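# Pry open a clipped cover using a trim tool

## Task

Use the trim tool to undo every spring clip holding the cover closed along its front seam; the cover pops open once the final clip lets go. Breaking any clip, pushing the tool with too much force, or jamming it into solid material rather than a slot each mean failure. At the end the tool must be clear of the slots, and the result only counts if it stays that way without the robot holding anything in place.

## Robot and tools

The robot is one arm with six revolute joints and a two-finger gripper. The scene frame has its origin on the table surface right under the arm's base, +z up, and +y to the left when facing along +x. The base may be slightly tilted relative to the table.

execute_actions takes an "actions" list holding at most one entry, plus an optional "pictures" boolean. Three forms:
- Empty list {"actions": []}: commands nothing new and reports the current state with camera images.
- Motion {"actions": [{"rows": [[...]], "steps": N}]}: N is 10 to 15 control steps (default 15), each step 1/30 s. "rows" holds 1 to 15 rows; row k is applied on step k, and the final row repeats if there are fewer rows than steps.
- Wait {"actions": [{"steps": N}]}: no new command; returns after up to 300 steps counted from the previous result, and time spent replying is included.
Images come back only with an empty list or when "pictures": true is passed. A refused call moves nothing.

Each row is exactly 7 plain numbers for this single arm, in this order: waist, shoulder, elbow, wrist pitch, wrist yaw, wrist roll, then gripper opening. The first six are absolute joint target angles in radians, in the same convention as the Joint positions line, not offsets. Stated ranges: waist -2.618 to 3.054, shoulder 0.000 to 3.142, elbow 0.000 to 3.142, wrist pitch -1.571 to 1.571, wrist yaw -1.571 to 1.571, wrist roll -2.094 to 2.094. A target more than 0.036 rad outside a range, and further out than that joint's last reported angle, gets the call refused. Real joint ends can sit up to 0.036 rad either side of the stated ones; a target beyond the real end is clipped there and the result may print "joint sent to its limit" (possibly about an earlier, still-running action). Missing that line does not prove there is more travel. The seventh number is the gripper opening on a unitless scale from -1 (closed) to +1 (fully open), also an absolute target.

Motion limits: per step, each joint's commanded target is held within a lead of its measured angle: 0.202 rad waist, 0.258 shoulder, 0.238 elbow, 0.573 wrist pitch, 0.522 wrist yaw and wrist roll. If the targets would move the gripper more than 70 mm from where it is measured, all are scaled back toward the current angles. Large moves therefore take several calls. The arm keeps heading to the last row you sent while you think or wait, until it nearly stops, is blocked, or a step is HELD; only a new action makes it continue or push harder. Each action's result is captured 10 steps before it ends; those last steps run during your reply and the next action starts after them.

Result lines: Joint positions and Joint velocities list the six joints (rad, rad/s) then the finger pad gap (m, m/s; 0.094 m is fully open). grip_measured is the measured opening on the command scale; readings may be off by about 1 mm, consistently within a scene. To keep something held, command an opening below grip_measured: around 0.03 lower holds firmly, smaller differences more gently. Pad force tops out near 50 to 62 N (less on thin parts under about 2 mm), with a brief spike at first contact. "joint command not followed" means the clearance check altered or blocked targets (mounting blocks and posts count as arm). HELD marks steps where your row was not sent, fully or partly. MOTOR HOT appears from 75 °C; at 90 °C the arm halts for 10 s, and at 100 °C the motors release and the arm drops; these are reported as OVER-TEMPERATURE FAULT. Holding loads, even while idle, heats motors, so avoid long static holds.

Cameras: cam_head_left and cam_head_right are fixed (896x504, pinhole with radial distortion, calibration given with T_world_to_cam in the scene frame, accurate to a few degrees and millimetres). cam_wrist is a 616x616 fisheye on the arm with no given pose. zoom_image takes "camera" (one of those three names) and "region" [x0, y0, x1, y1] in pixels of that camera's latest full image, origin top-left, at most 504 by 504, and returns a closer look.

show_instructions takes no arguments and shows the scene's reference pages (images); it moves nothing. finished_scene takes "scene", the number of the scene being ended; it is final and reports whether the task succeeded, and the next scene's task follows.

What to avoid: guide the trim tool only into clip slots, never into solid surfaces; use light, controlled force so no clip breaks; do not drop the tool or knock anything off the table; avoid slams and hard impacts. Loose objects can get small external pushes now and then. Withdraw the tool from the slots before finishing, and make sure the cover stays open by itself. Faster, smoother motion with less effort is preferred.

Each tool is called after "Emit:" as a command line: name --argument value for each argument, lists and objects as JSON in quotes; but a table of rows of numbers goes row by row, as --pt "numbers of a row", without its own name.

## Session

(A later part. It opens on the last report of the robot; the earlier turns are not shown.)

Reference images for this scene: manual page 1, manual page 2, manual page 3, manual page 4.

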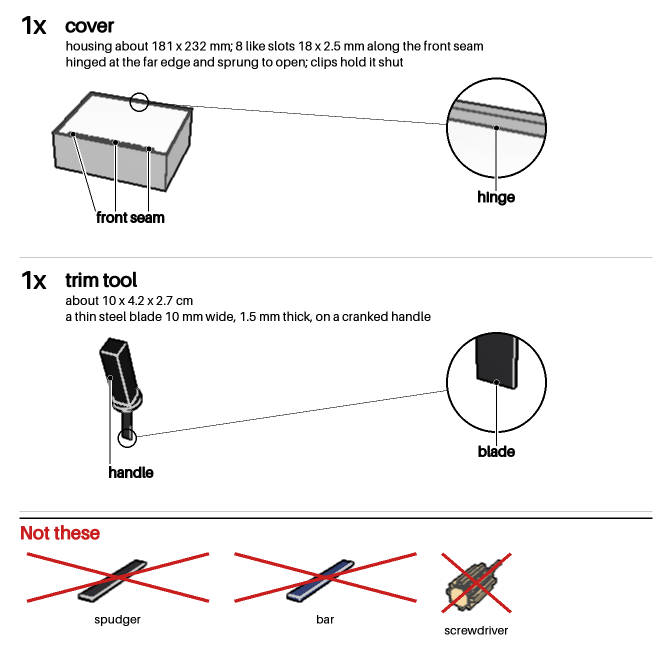

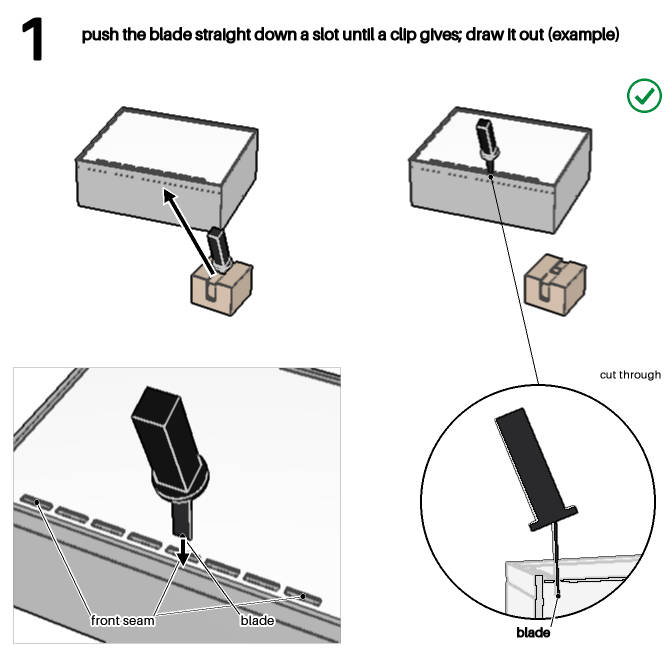

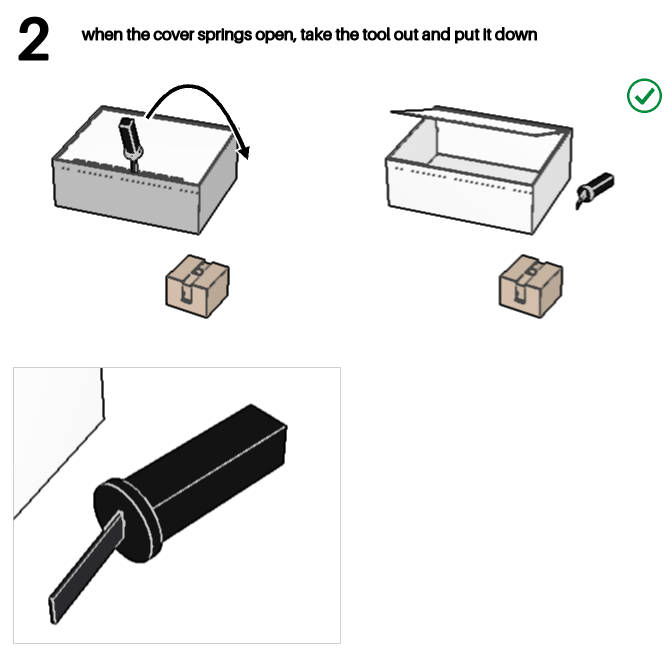

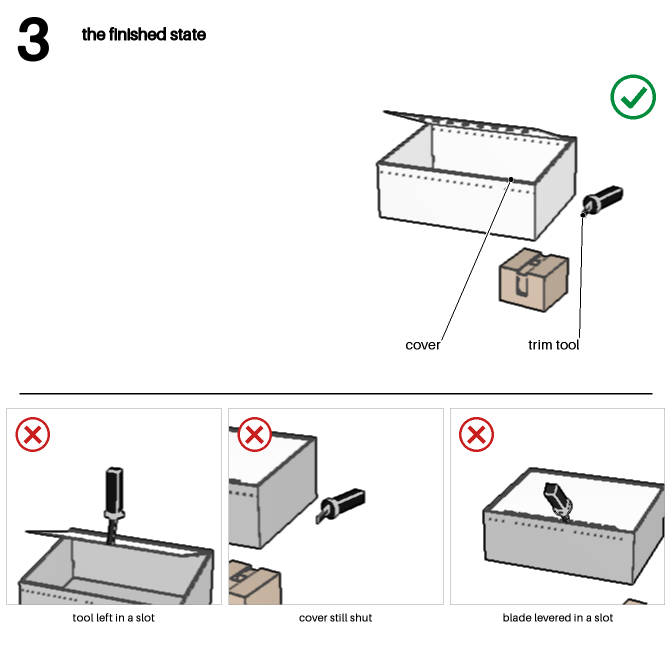

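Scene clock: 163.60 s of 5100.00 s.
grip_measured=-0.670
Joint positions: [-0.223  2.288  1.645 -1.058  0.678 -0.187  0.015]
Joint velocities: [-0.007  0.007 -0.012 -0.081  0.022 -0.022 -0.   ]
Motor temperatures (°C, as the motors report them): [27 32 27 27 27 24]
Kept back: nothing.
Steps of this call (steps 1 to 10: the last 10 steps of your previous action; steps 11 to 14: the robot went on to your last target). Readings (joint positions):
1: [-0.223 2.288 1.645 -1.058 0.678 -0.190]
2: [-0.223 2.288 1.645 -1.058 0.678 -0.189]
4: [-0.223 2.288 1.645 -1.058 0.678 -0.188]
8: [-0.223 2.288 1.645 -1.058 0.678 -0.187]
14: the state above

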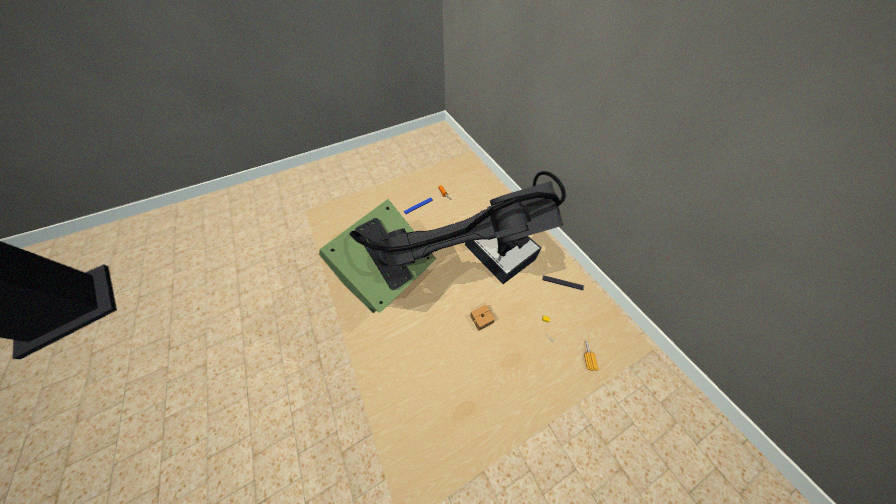

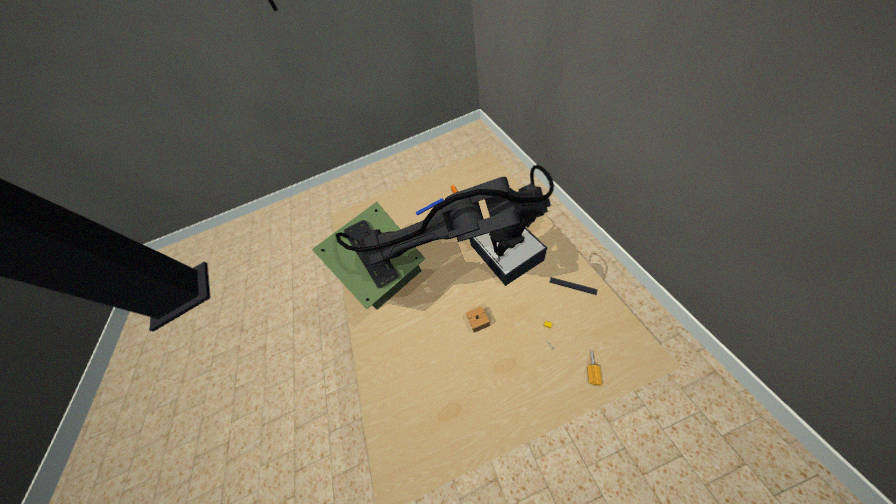

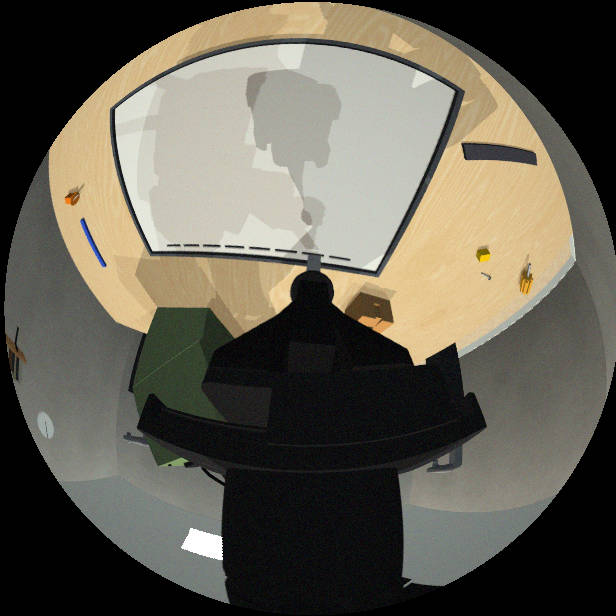

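Emit:
execute_actions --actions '[{"rows":[[-0.240,2.322,1.660,-1.050,0.672,-0.178,-0.715],[-0.222,2.322,1.660,-1.050,0.672,-0.178,-0.715],[-0.222,2.304,1.660,-1.050,0.672,-0.178,-0.715]],"steps":12}]'

Emit:
execute_actions --actions '[{"steps":14}]' --pictures true

Emit:
zoom_image --camera "cam_wrist" --region '[285, 225, 335, 265]'

Scene clock: 165.87 s of 5100.00 s.
grip_measured=-0.670
Joint positions: [-0.224  2.292  1.645 -1.058  0.678 -0.187  0.015]
Joint velocities: [-0.051  0.09   0.012 -0.066 -0.022  0.081  0.   ]
Motor temperatures (°C, as the motors report them): [27 32 27 27 27 24]
Steps of this call (steps 1 to 15: the robot went on to your last target; steps 16 to 66: nothing new was sent; steps 67 to 68: the first 2 steps of this action). Readings (joint positions):
67: [-0.224 2.290 1.645 -1.058 0.678 -0.187]
68: the state above

Scene clock: 166.33 s of 5100.00 s.
grip_measured=-0.670
Joint positions: [-0.226  2.296  1.645 -1.058  0.678 -0.187  0.015]
Joint velocities: [ 0.007  0.002  0.002  0.007 -0.022  0.007 -0.001]
Motor temperatures (°C, as the motors report them): [27 32 27 27 27 24]
Kept back: nothing.
Steps of this call (steps 1 to 10: the last 10 steps of your previous action; steps 11 to 14: the robot went on to your last target). Readings (joint positions):
1: [-0.226 2.294 1.645 -1.058 0.678 -0.187]
2: [-0.226 2.296 1.645 -1.058 0.678 -0.187]
4: [-0.226 2.296 1.645 -1.058 0.678 -0.187]
8: [-0.226 2.296 1.645 -1.058 0.678 -0.187]
14: the state above

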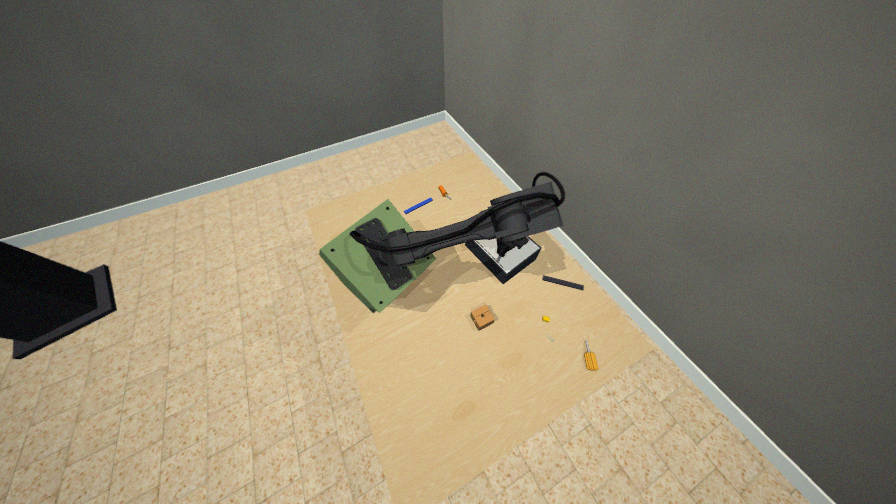

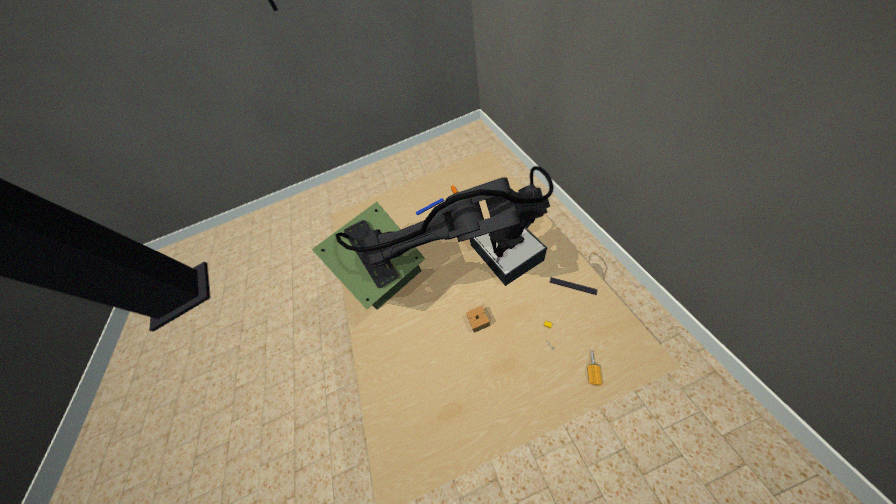

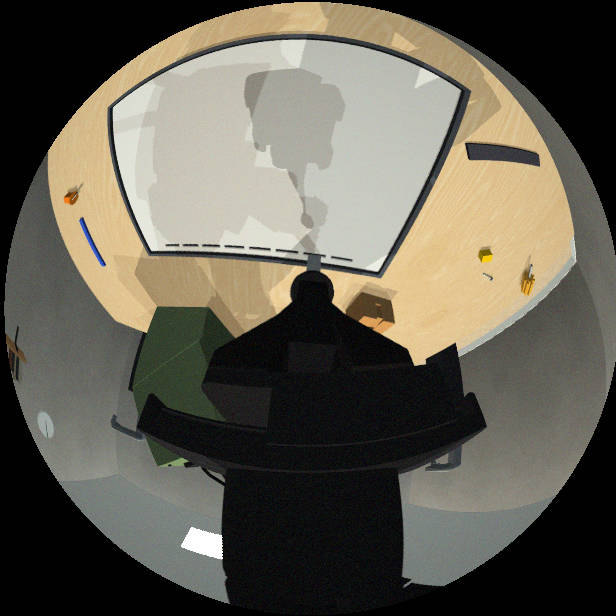

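Region (285, 225, 335, 265) of cam_wrist's 616x616 image, scaled by 10.080, with more detail than that image has; it fills the top 403 rows of this view, and the rest is white.

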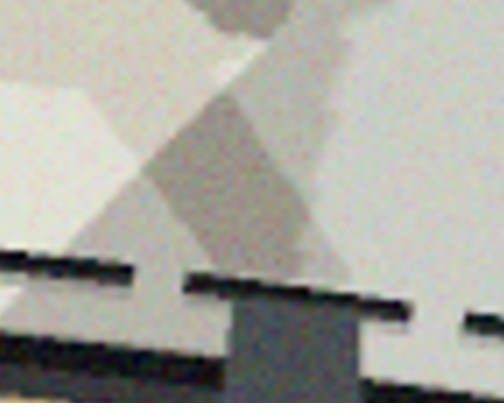

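Emit:
execute_actions --actions '[{"rows":[[-0.240,2.324,1.660,-1.028,0.672,-0.196,-0.715],[-0.240,2.324,1.660,-1.028,0.672,-0.196,-0.715],[-0.222,2.310,1.660,-1.040,0.672,-0.196,-0.715]],"steps":12}]'

Emit:
execute_actions --actions '[{"steps":14}]' --pictures true

Emit:
zoom_image --camera "cam_wrist" --region '[285, 225, 335, 265]'

Scene clock: 167.10 s of 5100.00 s.
grip_measured=-0.670
Joint positions: [-0.229  2.299  1.645 -1.054  0.678 -0.187  0.015]
Joint velocities: [-0.076  0.056 -0.022  0.081 -0.007  0.037 -0.   ]
Motor temperatures (°C, as the motors report them): [27 32 27 27 27 24]
Steps of this call (steps 1 to 15: the robot went on to your last target; steps 16 to 21: nothing new was sent; steps 22 to 23: the first 2 steps of this action). Readings (joint positions):
22: [-0.227 2.297 1.645 -1.056 0.678 -0.187]
23: the state above

Scene clock: 167.57 s of 5100.00 s.
grip_measured=-0.670
Joint positions: [-0.231  2.3    1.645 -1.053  0.678 -0.187  0.015]
Joint velocities: [-0.002  0.007 -0.012 -0.051 -0.066 -0.037  0.001]
Motor temperatures (°C, as the motors report them): [27 32 27 27 27 24]
Kept back: nothing.
Steps of this call (steps 1 to 10: the last 10 steps of your previous action; steps 11 to 14: the robot went on to your last target). Readings (joint positions):
1: [-0.230 2.300 1.645 -1.053 0.678 -0.187]
2: [-0.231 2.300 1.645 -1.053 0.678 -0.187]
4: [-0.231 2.300 1.645 -1.053 0.678 -0.187]
8: [-0.231 2.300 1.645 -1.053 0.678 -0.187]
14: the state above

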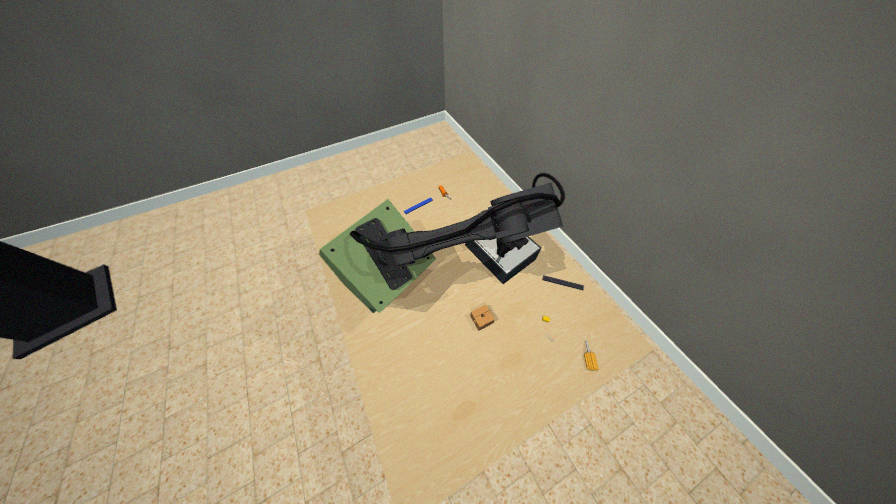

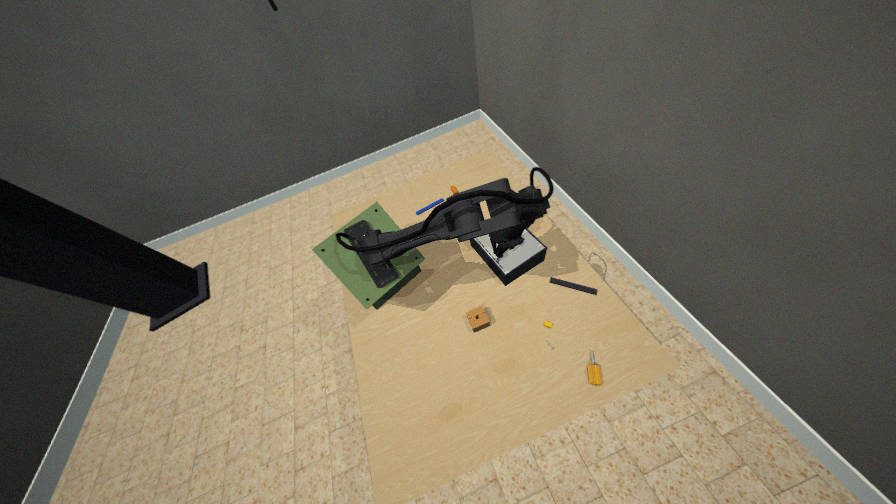

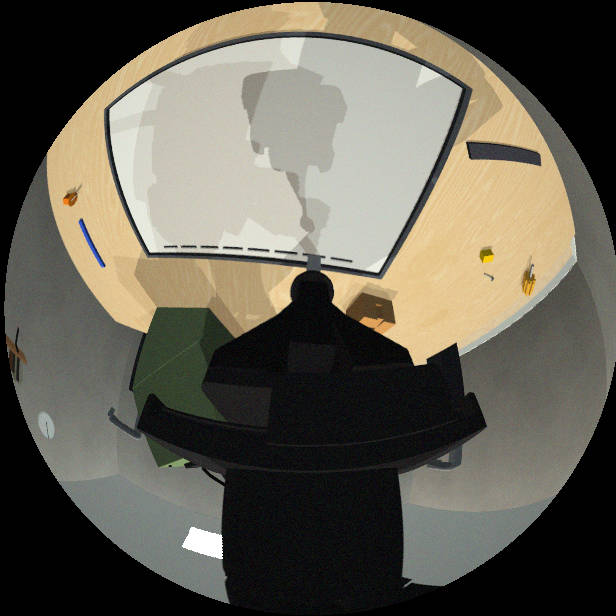

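Region (285, 225, 335, 265) of cam_wrist's 616x616 image, scaled by 10.080, with more detail than that image has; it fills the top 403 rows of this view, and the rest is white.

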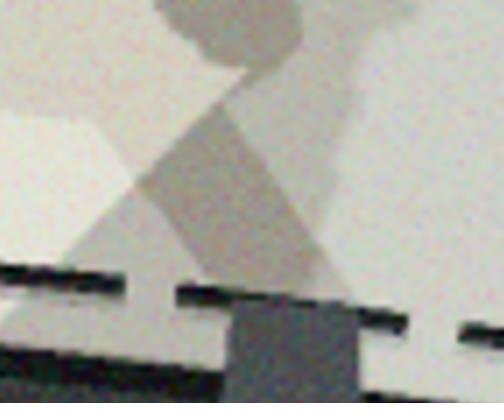

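Emit:
execute_actions --actions '[{"rows":[[-0.244,2.328,1.660,-1.024,0.672,-0.200,-0.715],[-0.244,2.328,1.660,-1.024,0.672,-0.200,-0.715],[-0.227,2.315,1.660,-1.036,0.672,-0.198,-0.715]],"steps":12}]'

Emit:
execute_actions --actions '[{"steps":14}]' --pictures true

Emit:
zoom_image --camera "cam_wrist" --region '[285, 225, 335, 265]'

Scene clock: 170.73 s of 5100.00 s.
grip_measured=-0.670
Joint positions: [-0.233  2.303  1.645 -1.05   0.678 -0.188  0.015]
Joint velocities: [-0.051  0.051 -0.007 -0.037 -0.051 -0.095  0.001]
Motor temperatures (°C, as the motors report them): [27 32 27 27 27 24]
Steps of this call (steps 1 to 15: the robot went on to your last target; steps 16 to 90: nothing new was sent; then 0.10 s passed at rest; steps 91 to 92: the first 2 steps of this action). Readings (joint positions):
91: [-0.232 2.301 1.645 -1.052 0.678 -0.188]
92: the state above

Scene clock: 171.20 s of 5100.00 s.
grip_measured=-0.670
Joint positions: [-0.235  2.305  1.645 -1.05   0.678 -0.189  0.015]
Joint velocities: [-0.002 -0.007  0.027 -0.066 -0.066 -0.022 -0.   ]
Motor temperatures (°C, as the motors report them): [27 32 27 27 27 24]
Kept back: nothing.
Steps of this call (steps 1 to 10: the last 10 steps of your previous action; steps 11 to 14: the robot went on to your last target). Readings (joint positions):
1: [-0.234 2.303 1.645 -1.050 0.678 -0.189]
2: [-0.235 2.305 1.645 -1.050 0.678 -0.189]
4: [-0.235 2.305 1.645 -1.050 0.678 -0.189]
8: [-0.235 2.305 1.645 -1.050 0.678 -0.189]
14: the state above

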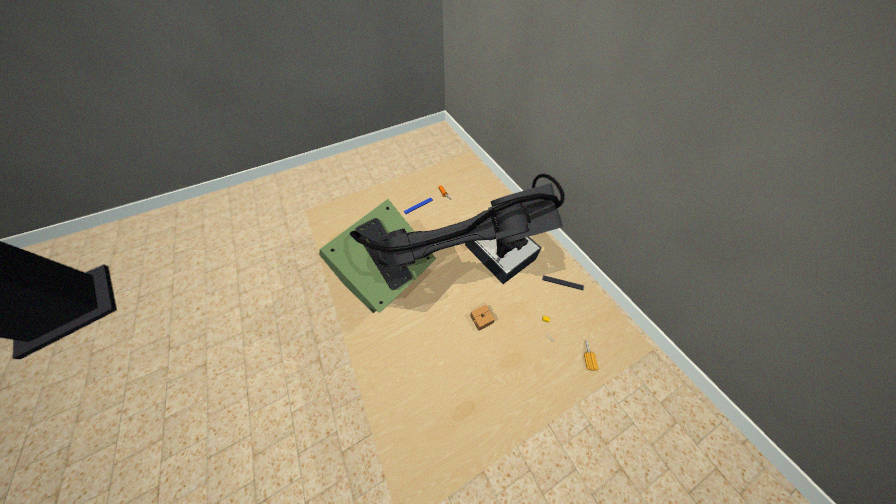

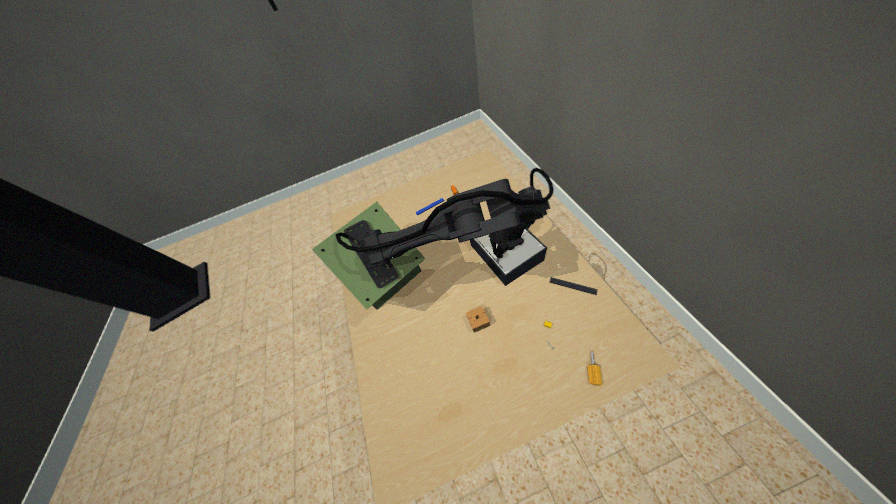

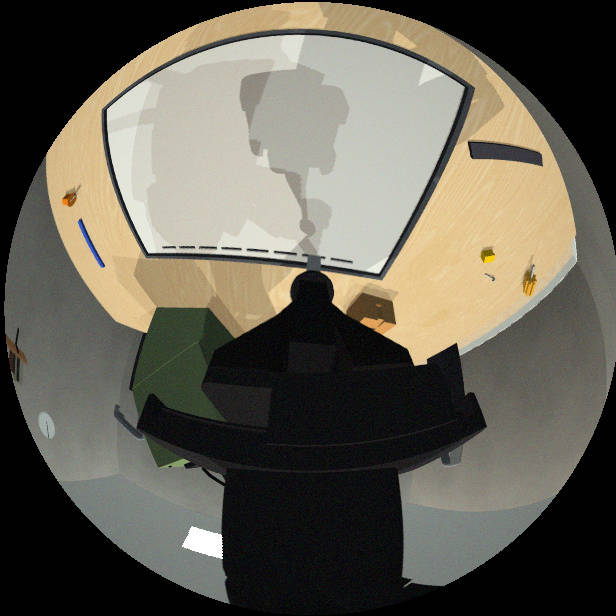

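Region (285, 225, 335, 265) of cam_wrist's 616x616 image, scaled by 10.080, with more detail than that image has; it fills the top 403 rows of this view, and the rest is white.

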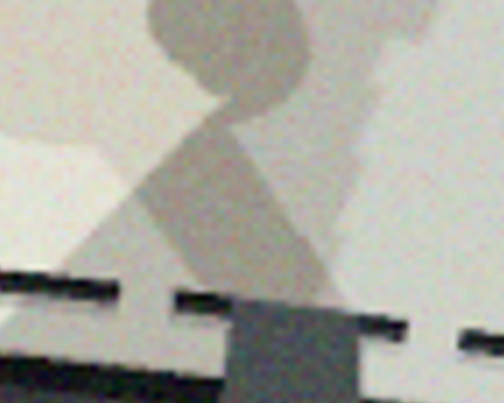

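Emit:
execute_actions --actions '[{"rows":[[-0.249,2.333,1.660,-1.010,0.672,-0.204,-0.715],[-0.249,2.333,1.660,-1.010,0.672,-0.204,-0.715],[-0.249,2.333,1.660,-1.010,0.672,-0.204,-0.715],[-0.232,2.320,1.660,-1.028,0.672,-0.202,-0.715]],"steps":12}]'

Emit:
execute_actions --actions '[{"steps":14}]' --pictures true

Emit:
zoom_image --camera "cam_wrist" --region '[285, 235, 335, 275]'

Scene clock: 171.63 s of 5100.00 s.
grip_measured=-0.670
Joint positions: [-0.238  2.307  1.645 -1.045  0.678 -0.191  0.015]
Joint velocities: [-0.071  0.046 -0.002  0.081 -0.007 -0.022 -0.001]
Motor temperatures (°C, as the motors report them): [27 32 27 27 27 24]
Steps of this call (steps 1 to 11: the robot went on to your last target; steps 12 to 13: the first 2 steps of this action). Readings (joint positions):
12: [-0.236 2.306 1.645 -1.048 0.678 -0.190]
13: the state above

Scene clock: 172.10 s of 5100.00 s.
grip_measured=-0.670
Joint positions: [-0.242  2.311  1.645 -1.038  0.678 -0.192  0.015]
Joint velocities: [-0.002 -0.007 -0.002 -0.051  0.051 -0.007  0.001]
Motor temperatures (°C, as the motors report them): [27 32 27 27 27 24]
Kept back: nothing.
Steps of this call (steps 1 to 10: the last 10 steps of your previous action; steps 11 to 14: the robot went on to your last target). Readings (joint positions):
1: [-0.240 2.310 1.645 -1.042 0.678 -0.192]
2: [-0.242 2.311 1.645 -1.038 0.678 -0.192]
4: [-0.242 2.311 1.645 -1.038 0.678 -0.192]
8: [-0.242 2.311 1.645 -1.038 0.678 -0.192]
14: the state above

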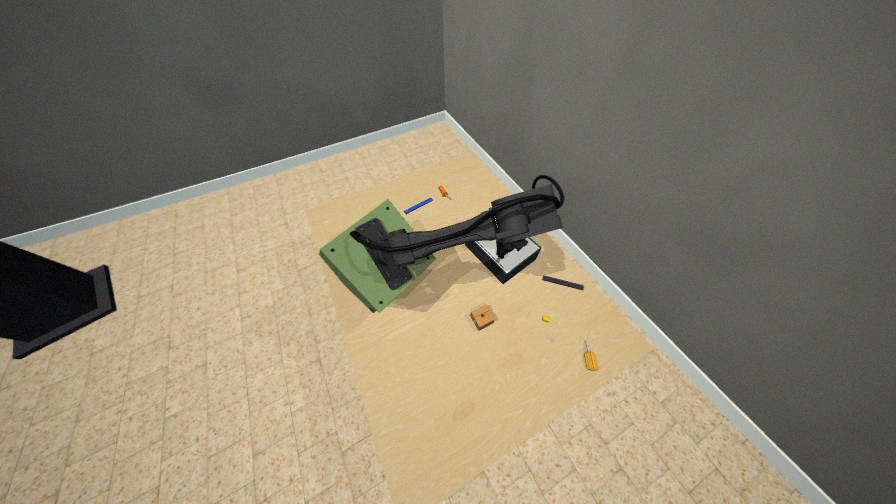

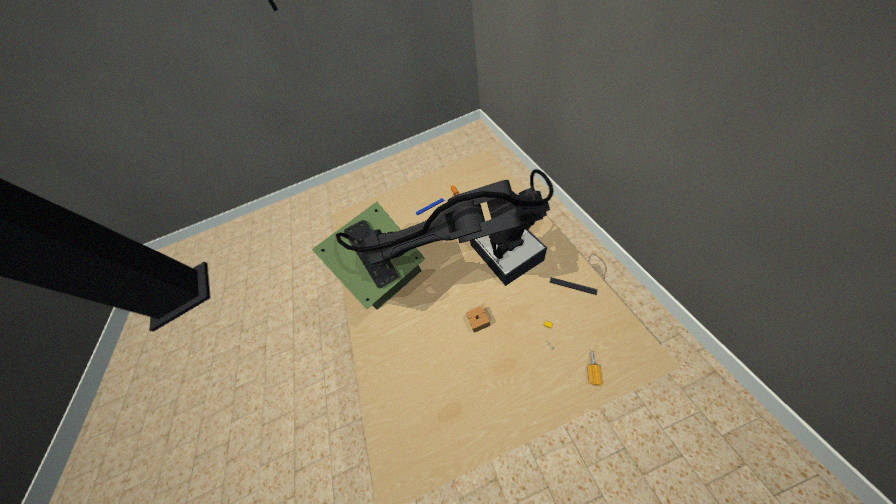

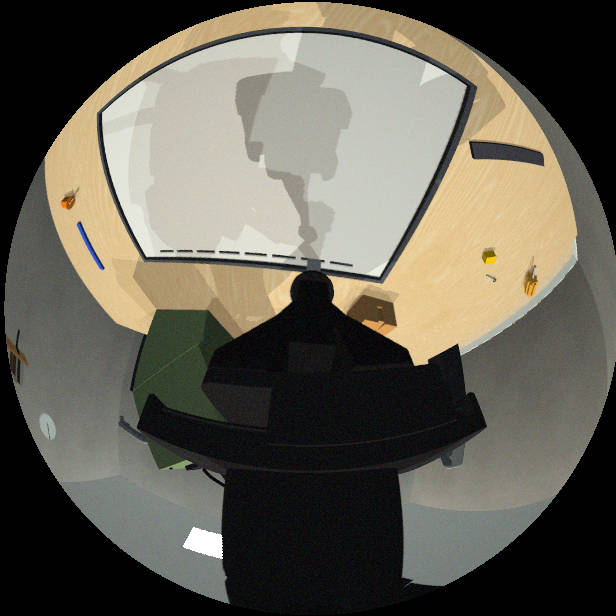

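Region (285, 235, 335, 275) of cam_wrist's 616x616 image, scaled by 10.080, with more detail than that image has; it fills the top 403 rows of this view, and the rest is white.

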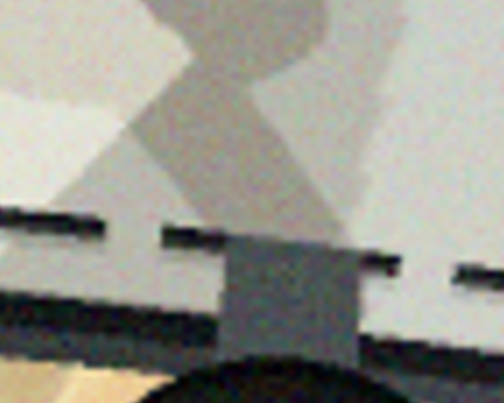

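Emit:
execute_actions --actions '[{"rows":[[-0.256,2.339,1.660,-1.002,0.672,-0.207,-0.715],[-0.256,2.339,1.660,-1.002,0.672,-0.207,-0.715],[-0.256,2.339,1.660,-1.002,0.672,-0.207,-0.715],[-0.256,2.339,1.660,-1.002,0.672,-0.207,-0.715]],"steps":14}]'

Emit:
execute_actions --actions '[{"steps":10}]' --pictures true

Emit:
zoom_image --camera "cam_wrist" --region '[285, 235, 335, 275]'

Scene clock: 172.63 s of 5100.00 s.
grip_measured=-0.670
Joint positions: [-0.245  2.313  1.645 -1.035  0.677 -0.194  0.015]
Joint velocities: [-0.002 -0.002  0.007  0.022 -0.051 -0.007 -0.   ]
Motor temperatures (°C, as the motors report them): [27 32 27 27 27 24]
Steps of this call (steps 1 to 12: the robot went on to your last target; steps 13 to 16: the first 4 steps of this action). Readings (joint positions):
13: [-0.243 2.312 1.645 -1.037 0.678 -0.193]
14: [-0.244 2.313 1.645 -1.036 0.678 -0.194]
16: the state above

Scene clock: 172.97 s of 5100.00 s.
grip_measured=-0.670
Joint positions: [-0.245  2.313  1.645 -1.035  0.677 -0.194  0.015]
Joint velocities: [ 0.012 -0.002 -0.012 -0.022  0.007 -0.037 -0.   ]
Motor temperatures (°C, as the motors report them): [27 32 27 27 27 24]
Kept back: nothing.
Steps of this call (steps 1 to 10: the last 10 steps of your previous action). Readings (joint positions):
1: [-0.245 2.313 1.645 -1.035 0.677 -0.194]
2: [-0.245 2.313 1.645 -1.035 0.677 -0.194]
4: [-0.245 2.313 1.645 -1.035 0.677 -0.194]
8: [-0.245 2.313 1.645 -1.035 0.677 -0.194]
10: the state above

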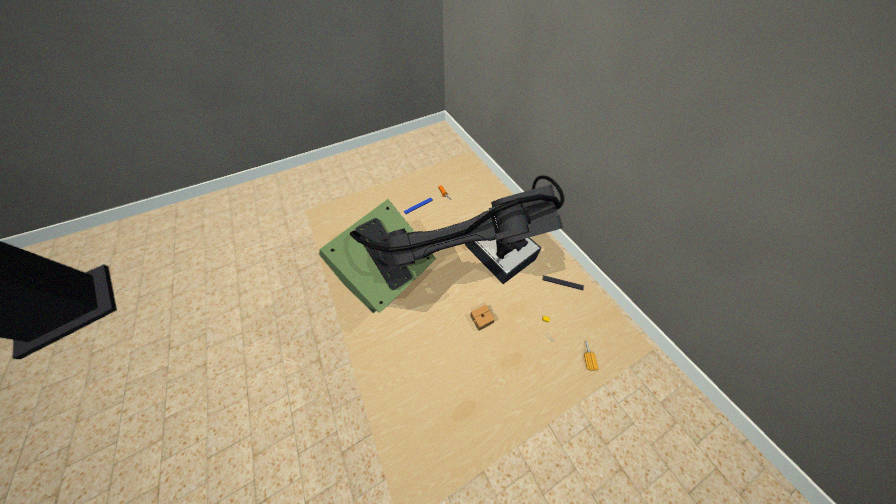

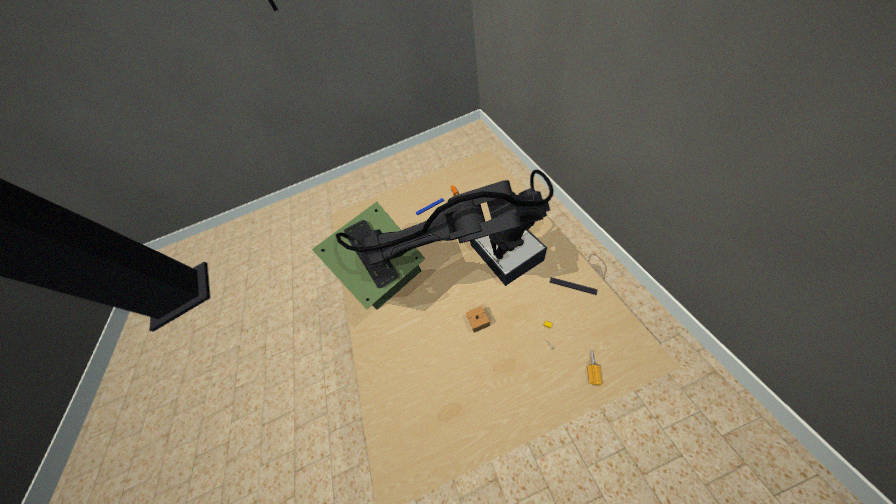

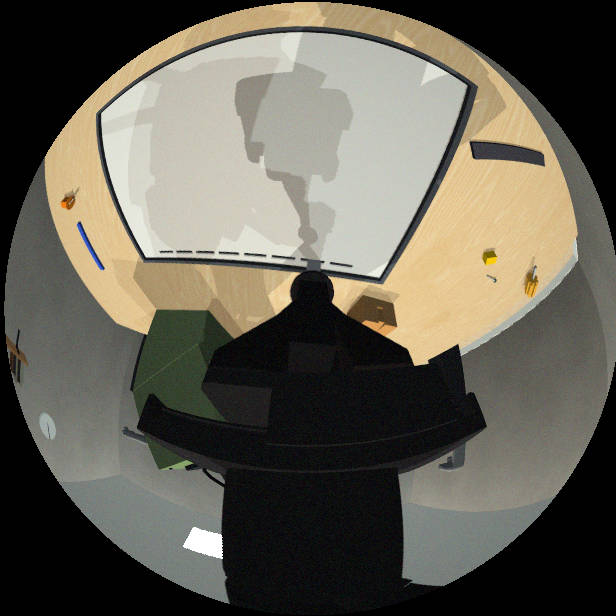

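Region (285, 235, 335, 275) of cam_wrist's 616x616 image, scaled by 10.080, with more detail than that image has; it fills the top 403 rows of this view, and the rest is white.

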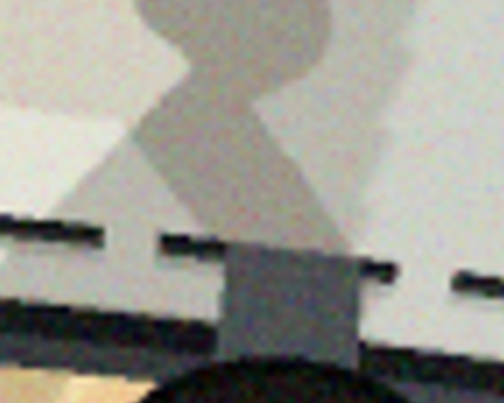

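Emit:
execute_actions --actions '[{"rows":[[-0.264,2.346,1.660,-1.002,0.672,-0.207,-0.715],[-0.270,2.352,1.660,-1.001,0.672,-0.207,-0.715],[-0.273,2.356,1.660,-1.001,0.672,-0.207,-0.715]],"steps":14}]'

Emit:
execute_actions --actions '[{"steps":10}]'

Scene clock: 174.07 s of 5100.00 s.
grip_measured=-0.670
Joint positions: [-0.248  2.313  1.645 -1.034  0.672 -0.195  0.015]
Joint velocities: [-0.027 -0.017  0.002  0.037 -0.095  0.037  0.   ]
Motor temperatures (°C, as the motors report them): [27 32 27 27 27 24]
Steps of this call (steps 1 to 15: the robot went on to your last target; steps 16 to 29: nothing new was sent; steps 30 to 33: the first 4 steps of this action). Readings (joint positions):
30: [-0.245 2.313 1.645 -1.035 0.677 -0.194]
31: [-0.246 2.313 1.645 -1.035 0.675 -0.195]
33: the state above

Scene clock: 174.40 s of 5100.00 s.
grip_measured=-0.670
Joint positions: [-0.249  2.313  1.645 -1.034  0.672 -0.195  0.015]
Joint velocities: [ 0.002 -0.002 -0.002 -0.051 -0.037  0.022  0.   ]
Motor temperatures (°C, as the motors report them): [27 32 27 27 27 24]
Kept back: nothing.
Steps of this call (steps 1 to 10: the last 10 steps of your previous action). Readings (joint positions):
1: [-0.249 2.313 1.645 -1.034 0.672 -0.195]
2: [-0.249 2.313 1.645 -1.034 0.672 -0.195]
4: [-0.249 2.313 1.645 -1.034 0.672 -0.195]
8: [-0.249 2.313 1.645 -1.034 0.672 -0.195]
10: the state above

Emit:
execute_actions --actions '[{"rows":[[-0.236,2.309,1.660,-1.044,0.678,-0.203,-0.715],[-0.228,2.303,1.660,-1.052,0.680,-0.201,-0.715],[-0.224,2.298,1.660,-1.058,0.682,-0.198,-0.715],[-0.221,2.293,1.660,-1.064,0.682,-0.195,-0.715],[-0.218,2.289,1.660,-1.069,0.682,-0.192,-0.715],[-0.215,2.285,1.660,-1.074,0.682,-0.189,-0.715],[-0.212,2.281,1.660,-1.079,0.682,-0.187,-0.715],[-0.209,2.277,1.660,-1.084,0.682,-0.184,-0.715],[-0.206,2.273,1.660,-1.089,0.682,-0.181,-0.715],[-0.204,2.270,1.660,-1.094,0.682,-0.179,-0.715]],"steps":15}]'

Emit:
execute_actions --actions '[{"steps":14}]' --pictures true

Scene clock: 176.33 s of 5100.00 s.
grip_measured=-0.670
Joint positions: [-0.245  2.313  1.645 -1.035  0.675 -0.195  0.015]
Joint velocities: [-0.007 -0.007 -0.012  0.022 -0.022 -0.051 -0.   ]
Motor temperatures (°C, as the motors report them): [27 32 27 27 27 24]
Steps of this call (steps 1 to 15: the robot went on to your last target; steps 16 to 53: nothing new was sent; steps 54 to 58: the first 5 steps of this action). Readings (joint positions):
54: [-0.247 2.313 1.645 -1.034 0.672 -0.195]
55: [-0.247 2.313 1.645 -1.034 0.672 -0.195]
57: [-0.245 2.313 1.645 -1.035 0.675 -0.195]
58: the state above

Scene clock: 176.80 s of 5100.00 s.
grip_measured=-0.670
Joint positions: [-0.221  2.284  1.645 -1.074  0.677 -0.188  0.015]
Joint velocities: [-0.012  0.002  0.012 -0.051  0.051 -0.066 -0.001]
Motor temperatures (°C, as the motors report them): [27 32 27 27 27 24]
Kept back: nothing.
Steps of this call (steps 1 to 10: the last 10 steps of your previous action; steps 11 to 14: the robot went on to your last target). Readings (joint positions):
1: [-0.245 2.313 1.645 -1.035 0.675 -0.194]
2: [-0.244 2.313 1.645 -1.035 0.676 -0.194]
4: [-0.243 2.311 1.645 -1.037 0.677 -0.191]
8: [-0.229 2.294 1.645 -1.060 0.677 -0.189]
14: the state above

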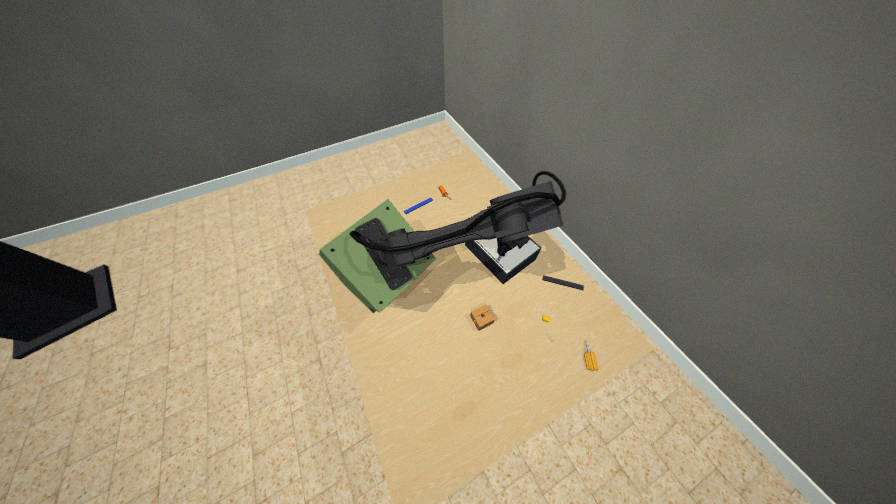

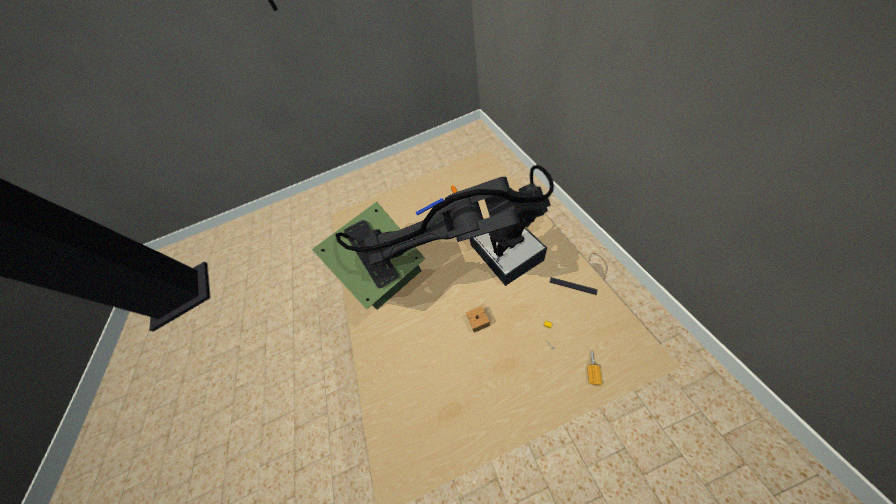

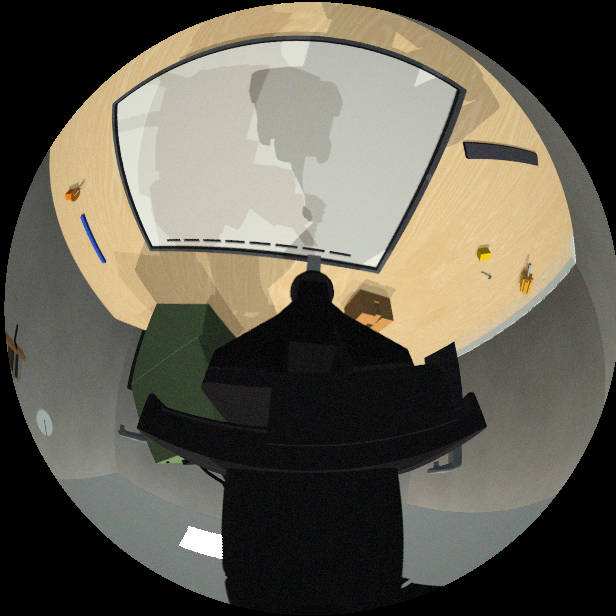

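Emit:
execute_actions --actions '[{"rows":[[-0.190,2.270,1.660,-1.094,0.676,-0.175,-0.715],[-0.182,2.270,1.660,-1.094,0.675,-0.165,-0.715],[-0.175,2.270,1.600,-1.060,0.674,-0.155,-0.715],[-0.169,2.270,1.595,-1.050,0.673,-0.145,-0.715],[-0.164,2.270,1.588,-1.042,0.672,-0.135,-0.715],[-0.160,2.270,1.581,-1.035,0.671,-0.126,-0.715],[-0.158,2.270,1.575,-1.029,0.670,-0.118,-0.715],[-0.157,2.270,1.569,-1.023,0.670,-0.112,-0.715],[-0.157,2.270,1.563,-1.018,0.670,-0.106,-0.715]],"steps":15}]'

Emit:
execute_actions --actions '[{"steps":18}]' --pictures true

Emit:
zoom_image --camera "cam_wrist" --region '[265, 205, 345, 269]'

Scene clock: 178.57 s of 5100.00 s.
grip_measured=-0.670
Joint positions: [-0.204  2.283  1.628 -1.071  0.677 -0.169  0.015]
Joint velocities: [ 0.198 -0.007 -0.232  0.11  -0.022  0.198  0.   ]
Motor temperatures (°C, as the motors report them): [27 33 27 27 27 24]
Steps of this call (steps 1 to 30: the robot went on to your last target; steps 31 to 48: nothing new was sent; steps 49 to 53: the first 5 steps of this action). Readings (joint positions):
49: [-0.221 2.284 1.645 -1.079 0.677 -0.187]
50: [-0.219 2.284 1.645 -1.079 0.677 -0.185]
52: [-0.211 2.283 1.636 -1.074 0.677 -0.176]
53: the state above

Scene clock: 179.17 s of 5100.00 s.
grip_measured=-0.670
Joint positions: [-0.171  2.283  1.583 -1.038  0.677 -0.116  0.015]
Joint velocities: [-0.007  0.002 -0.002 -0.022  0.022  0.037 -0.   ]
Motor temperatures (°C, as the motors report them): [27 33 27 27 27 24]
Kept back: nothing.
Steps of this call (steps 1 to 10: the last 10 steps of your previous action; steps 11 to 18: the robot went on to your last target). Readings (joint positions):
1: [-0.197 2.283 1.620 -1.067 0.677 -0.163]
2: [-0.190 2.283 1.611 -1.063 0.677 -0.156]
4: [-0.177 2.283 1.595 -1.056 0.677 -0.142]
8: [-0.171 2.283 1.583 -1.047 0.677 -0.126]
18: the state above

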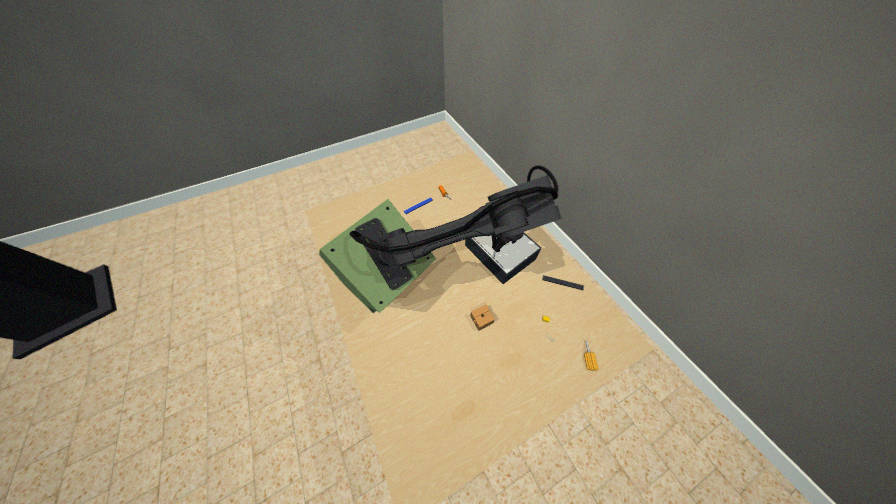

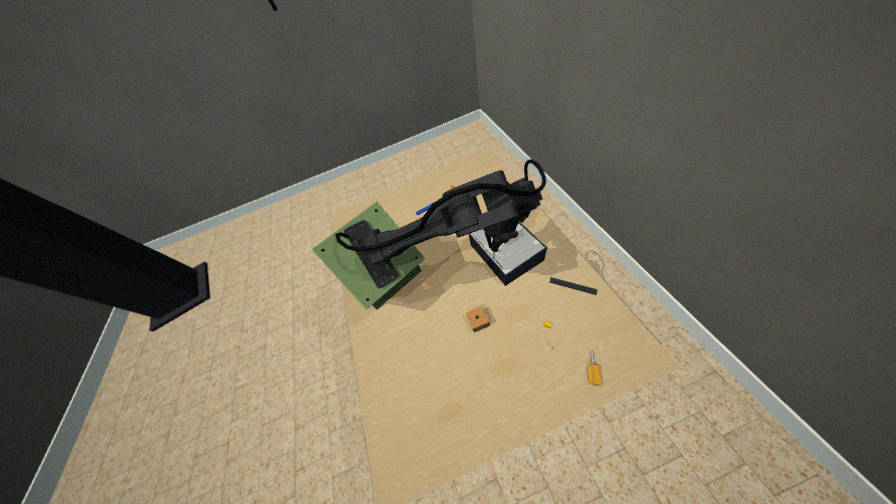

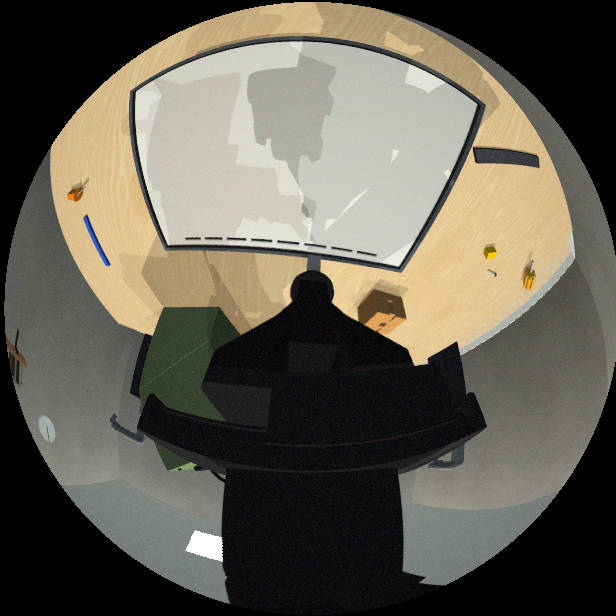

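Region (265, 205, 345, 269) of cam_wrist's 616x616 image, scaled by 6.300, with more detail than that image has; it fills the top 403 rows of this view, and the rest is white.

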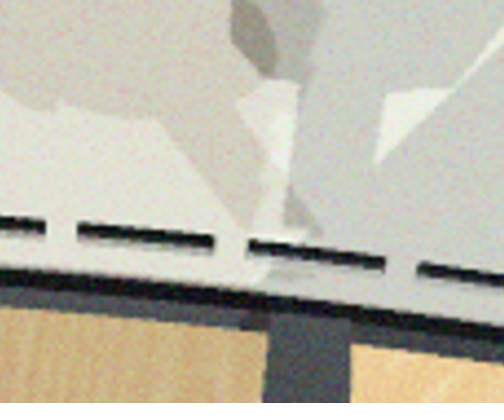

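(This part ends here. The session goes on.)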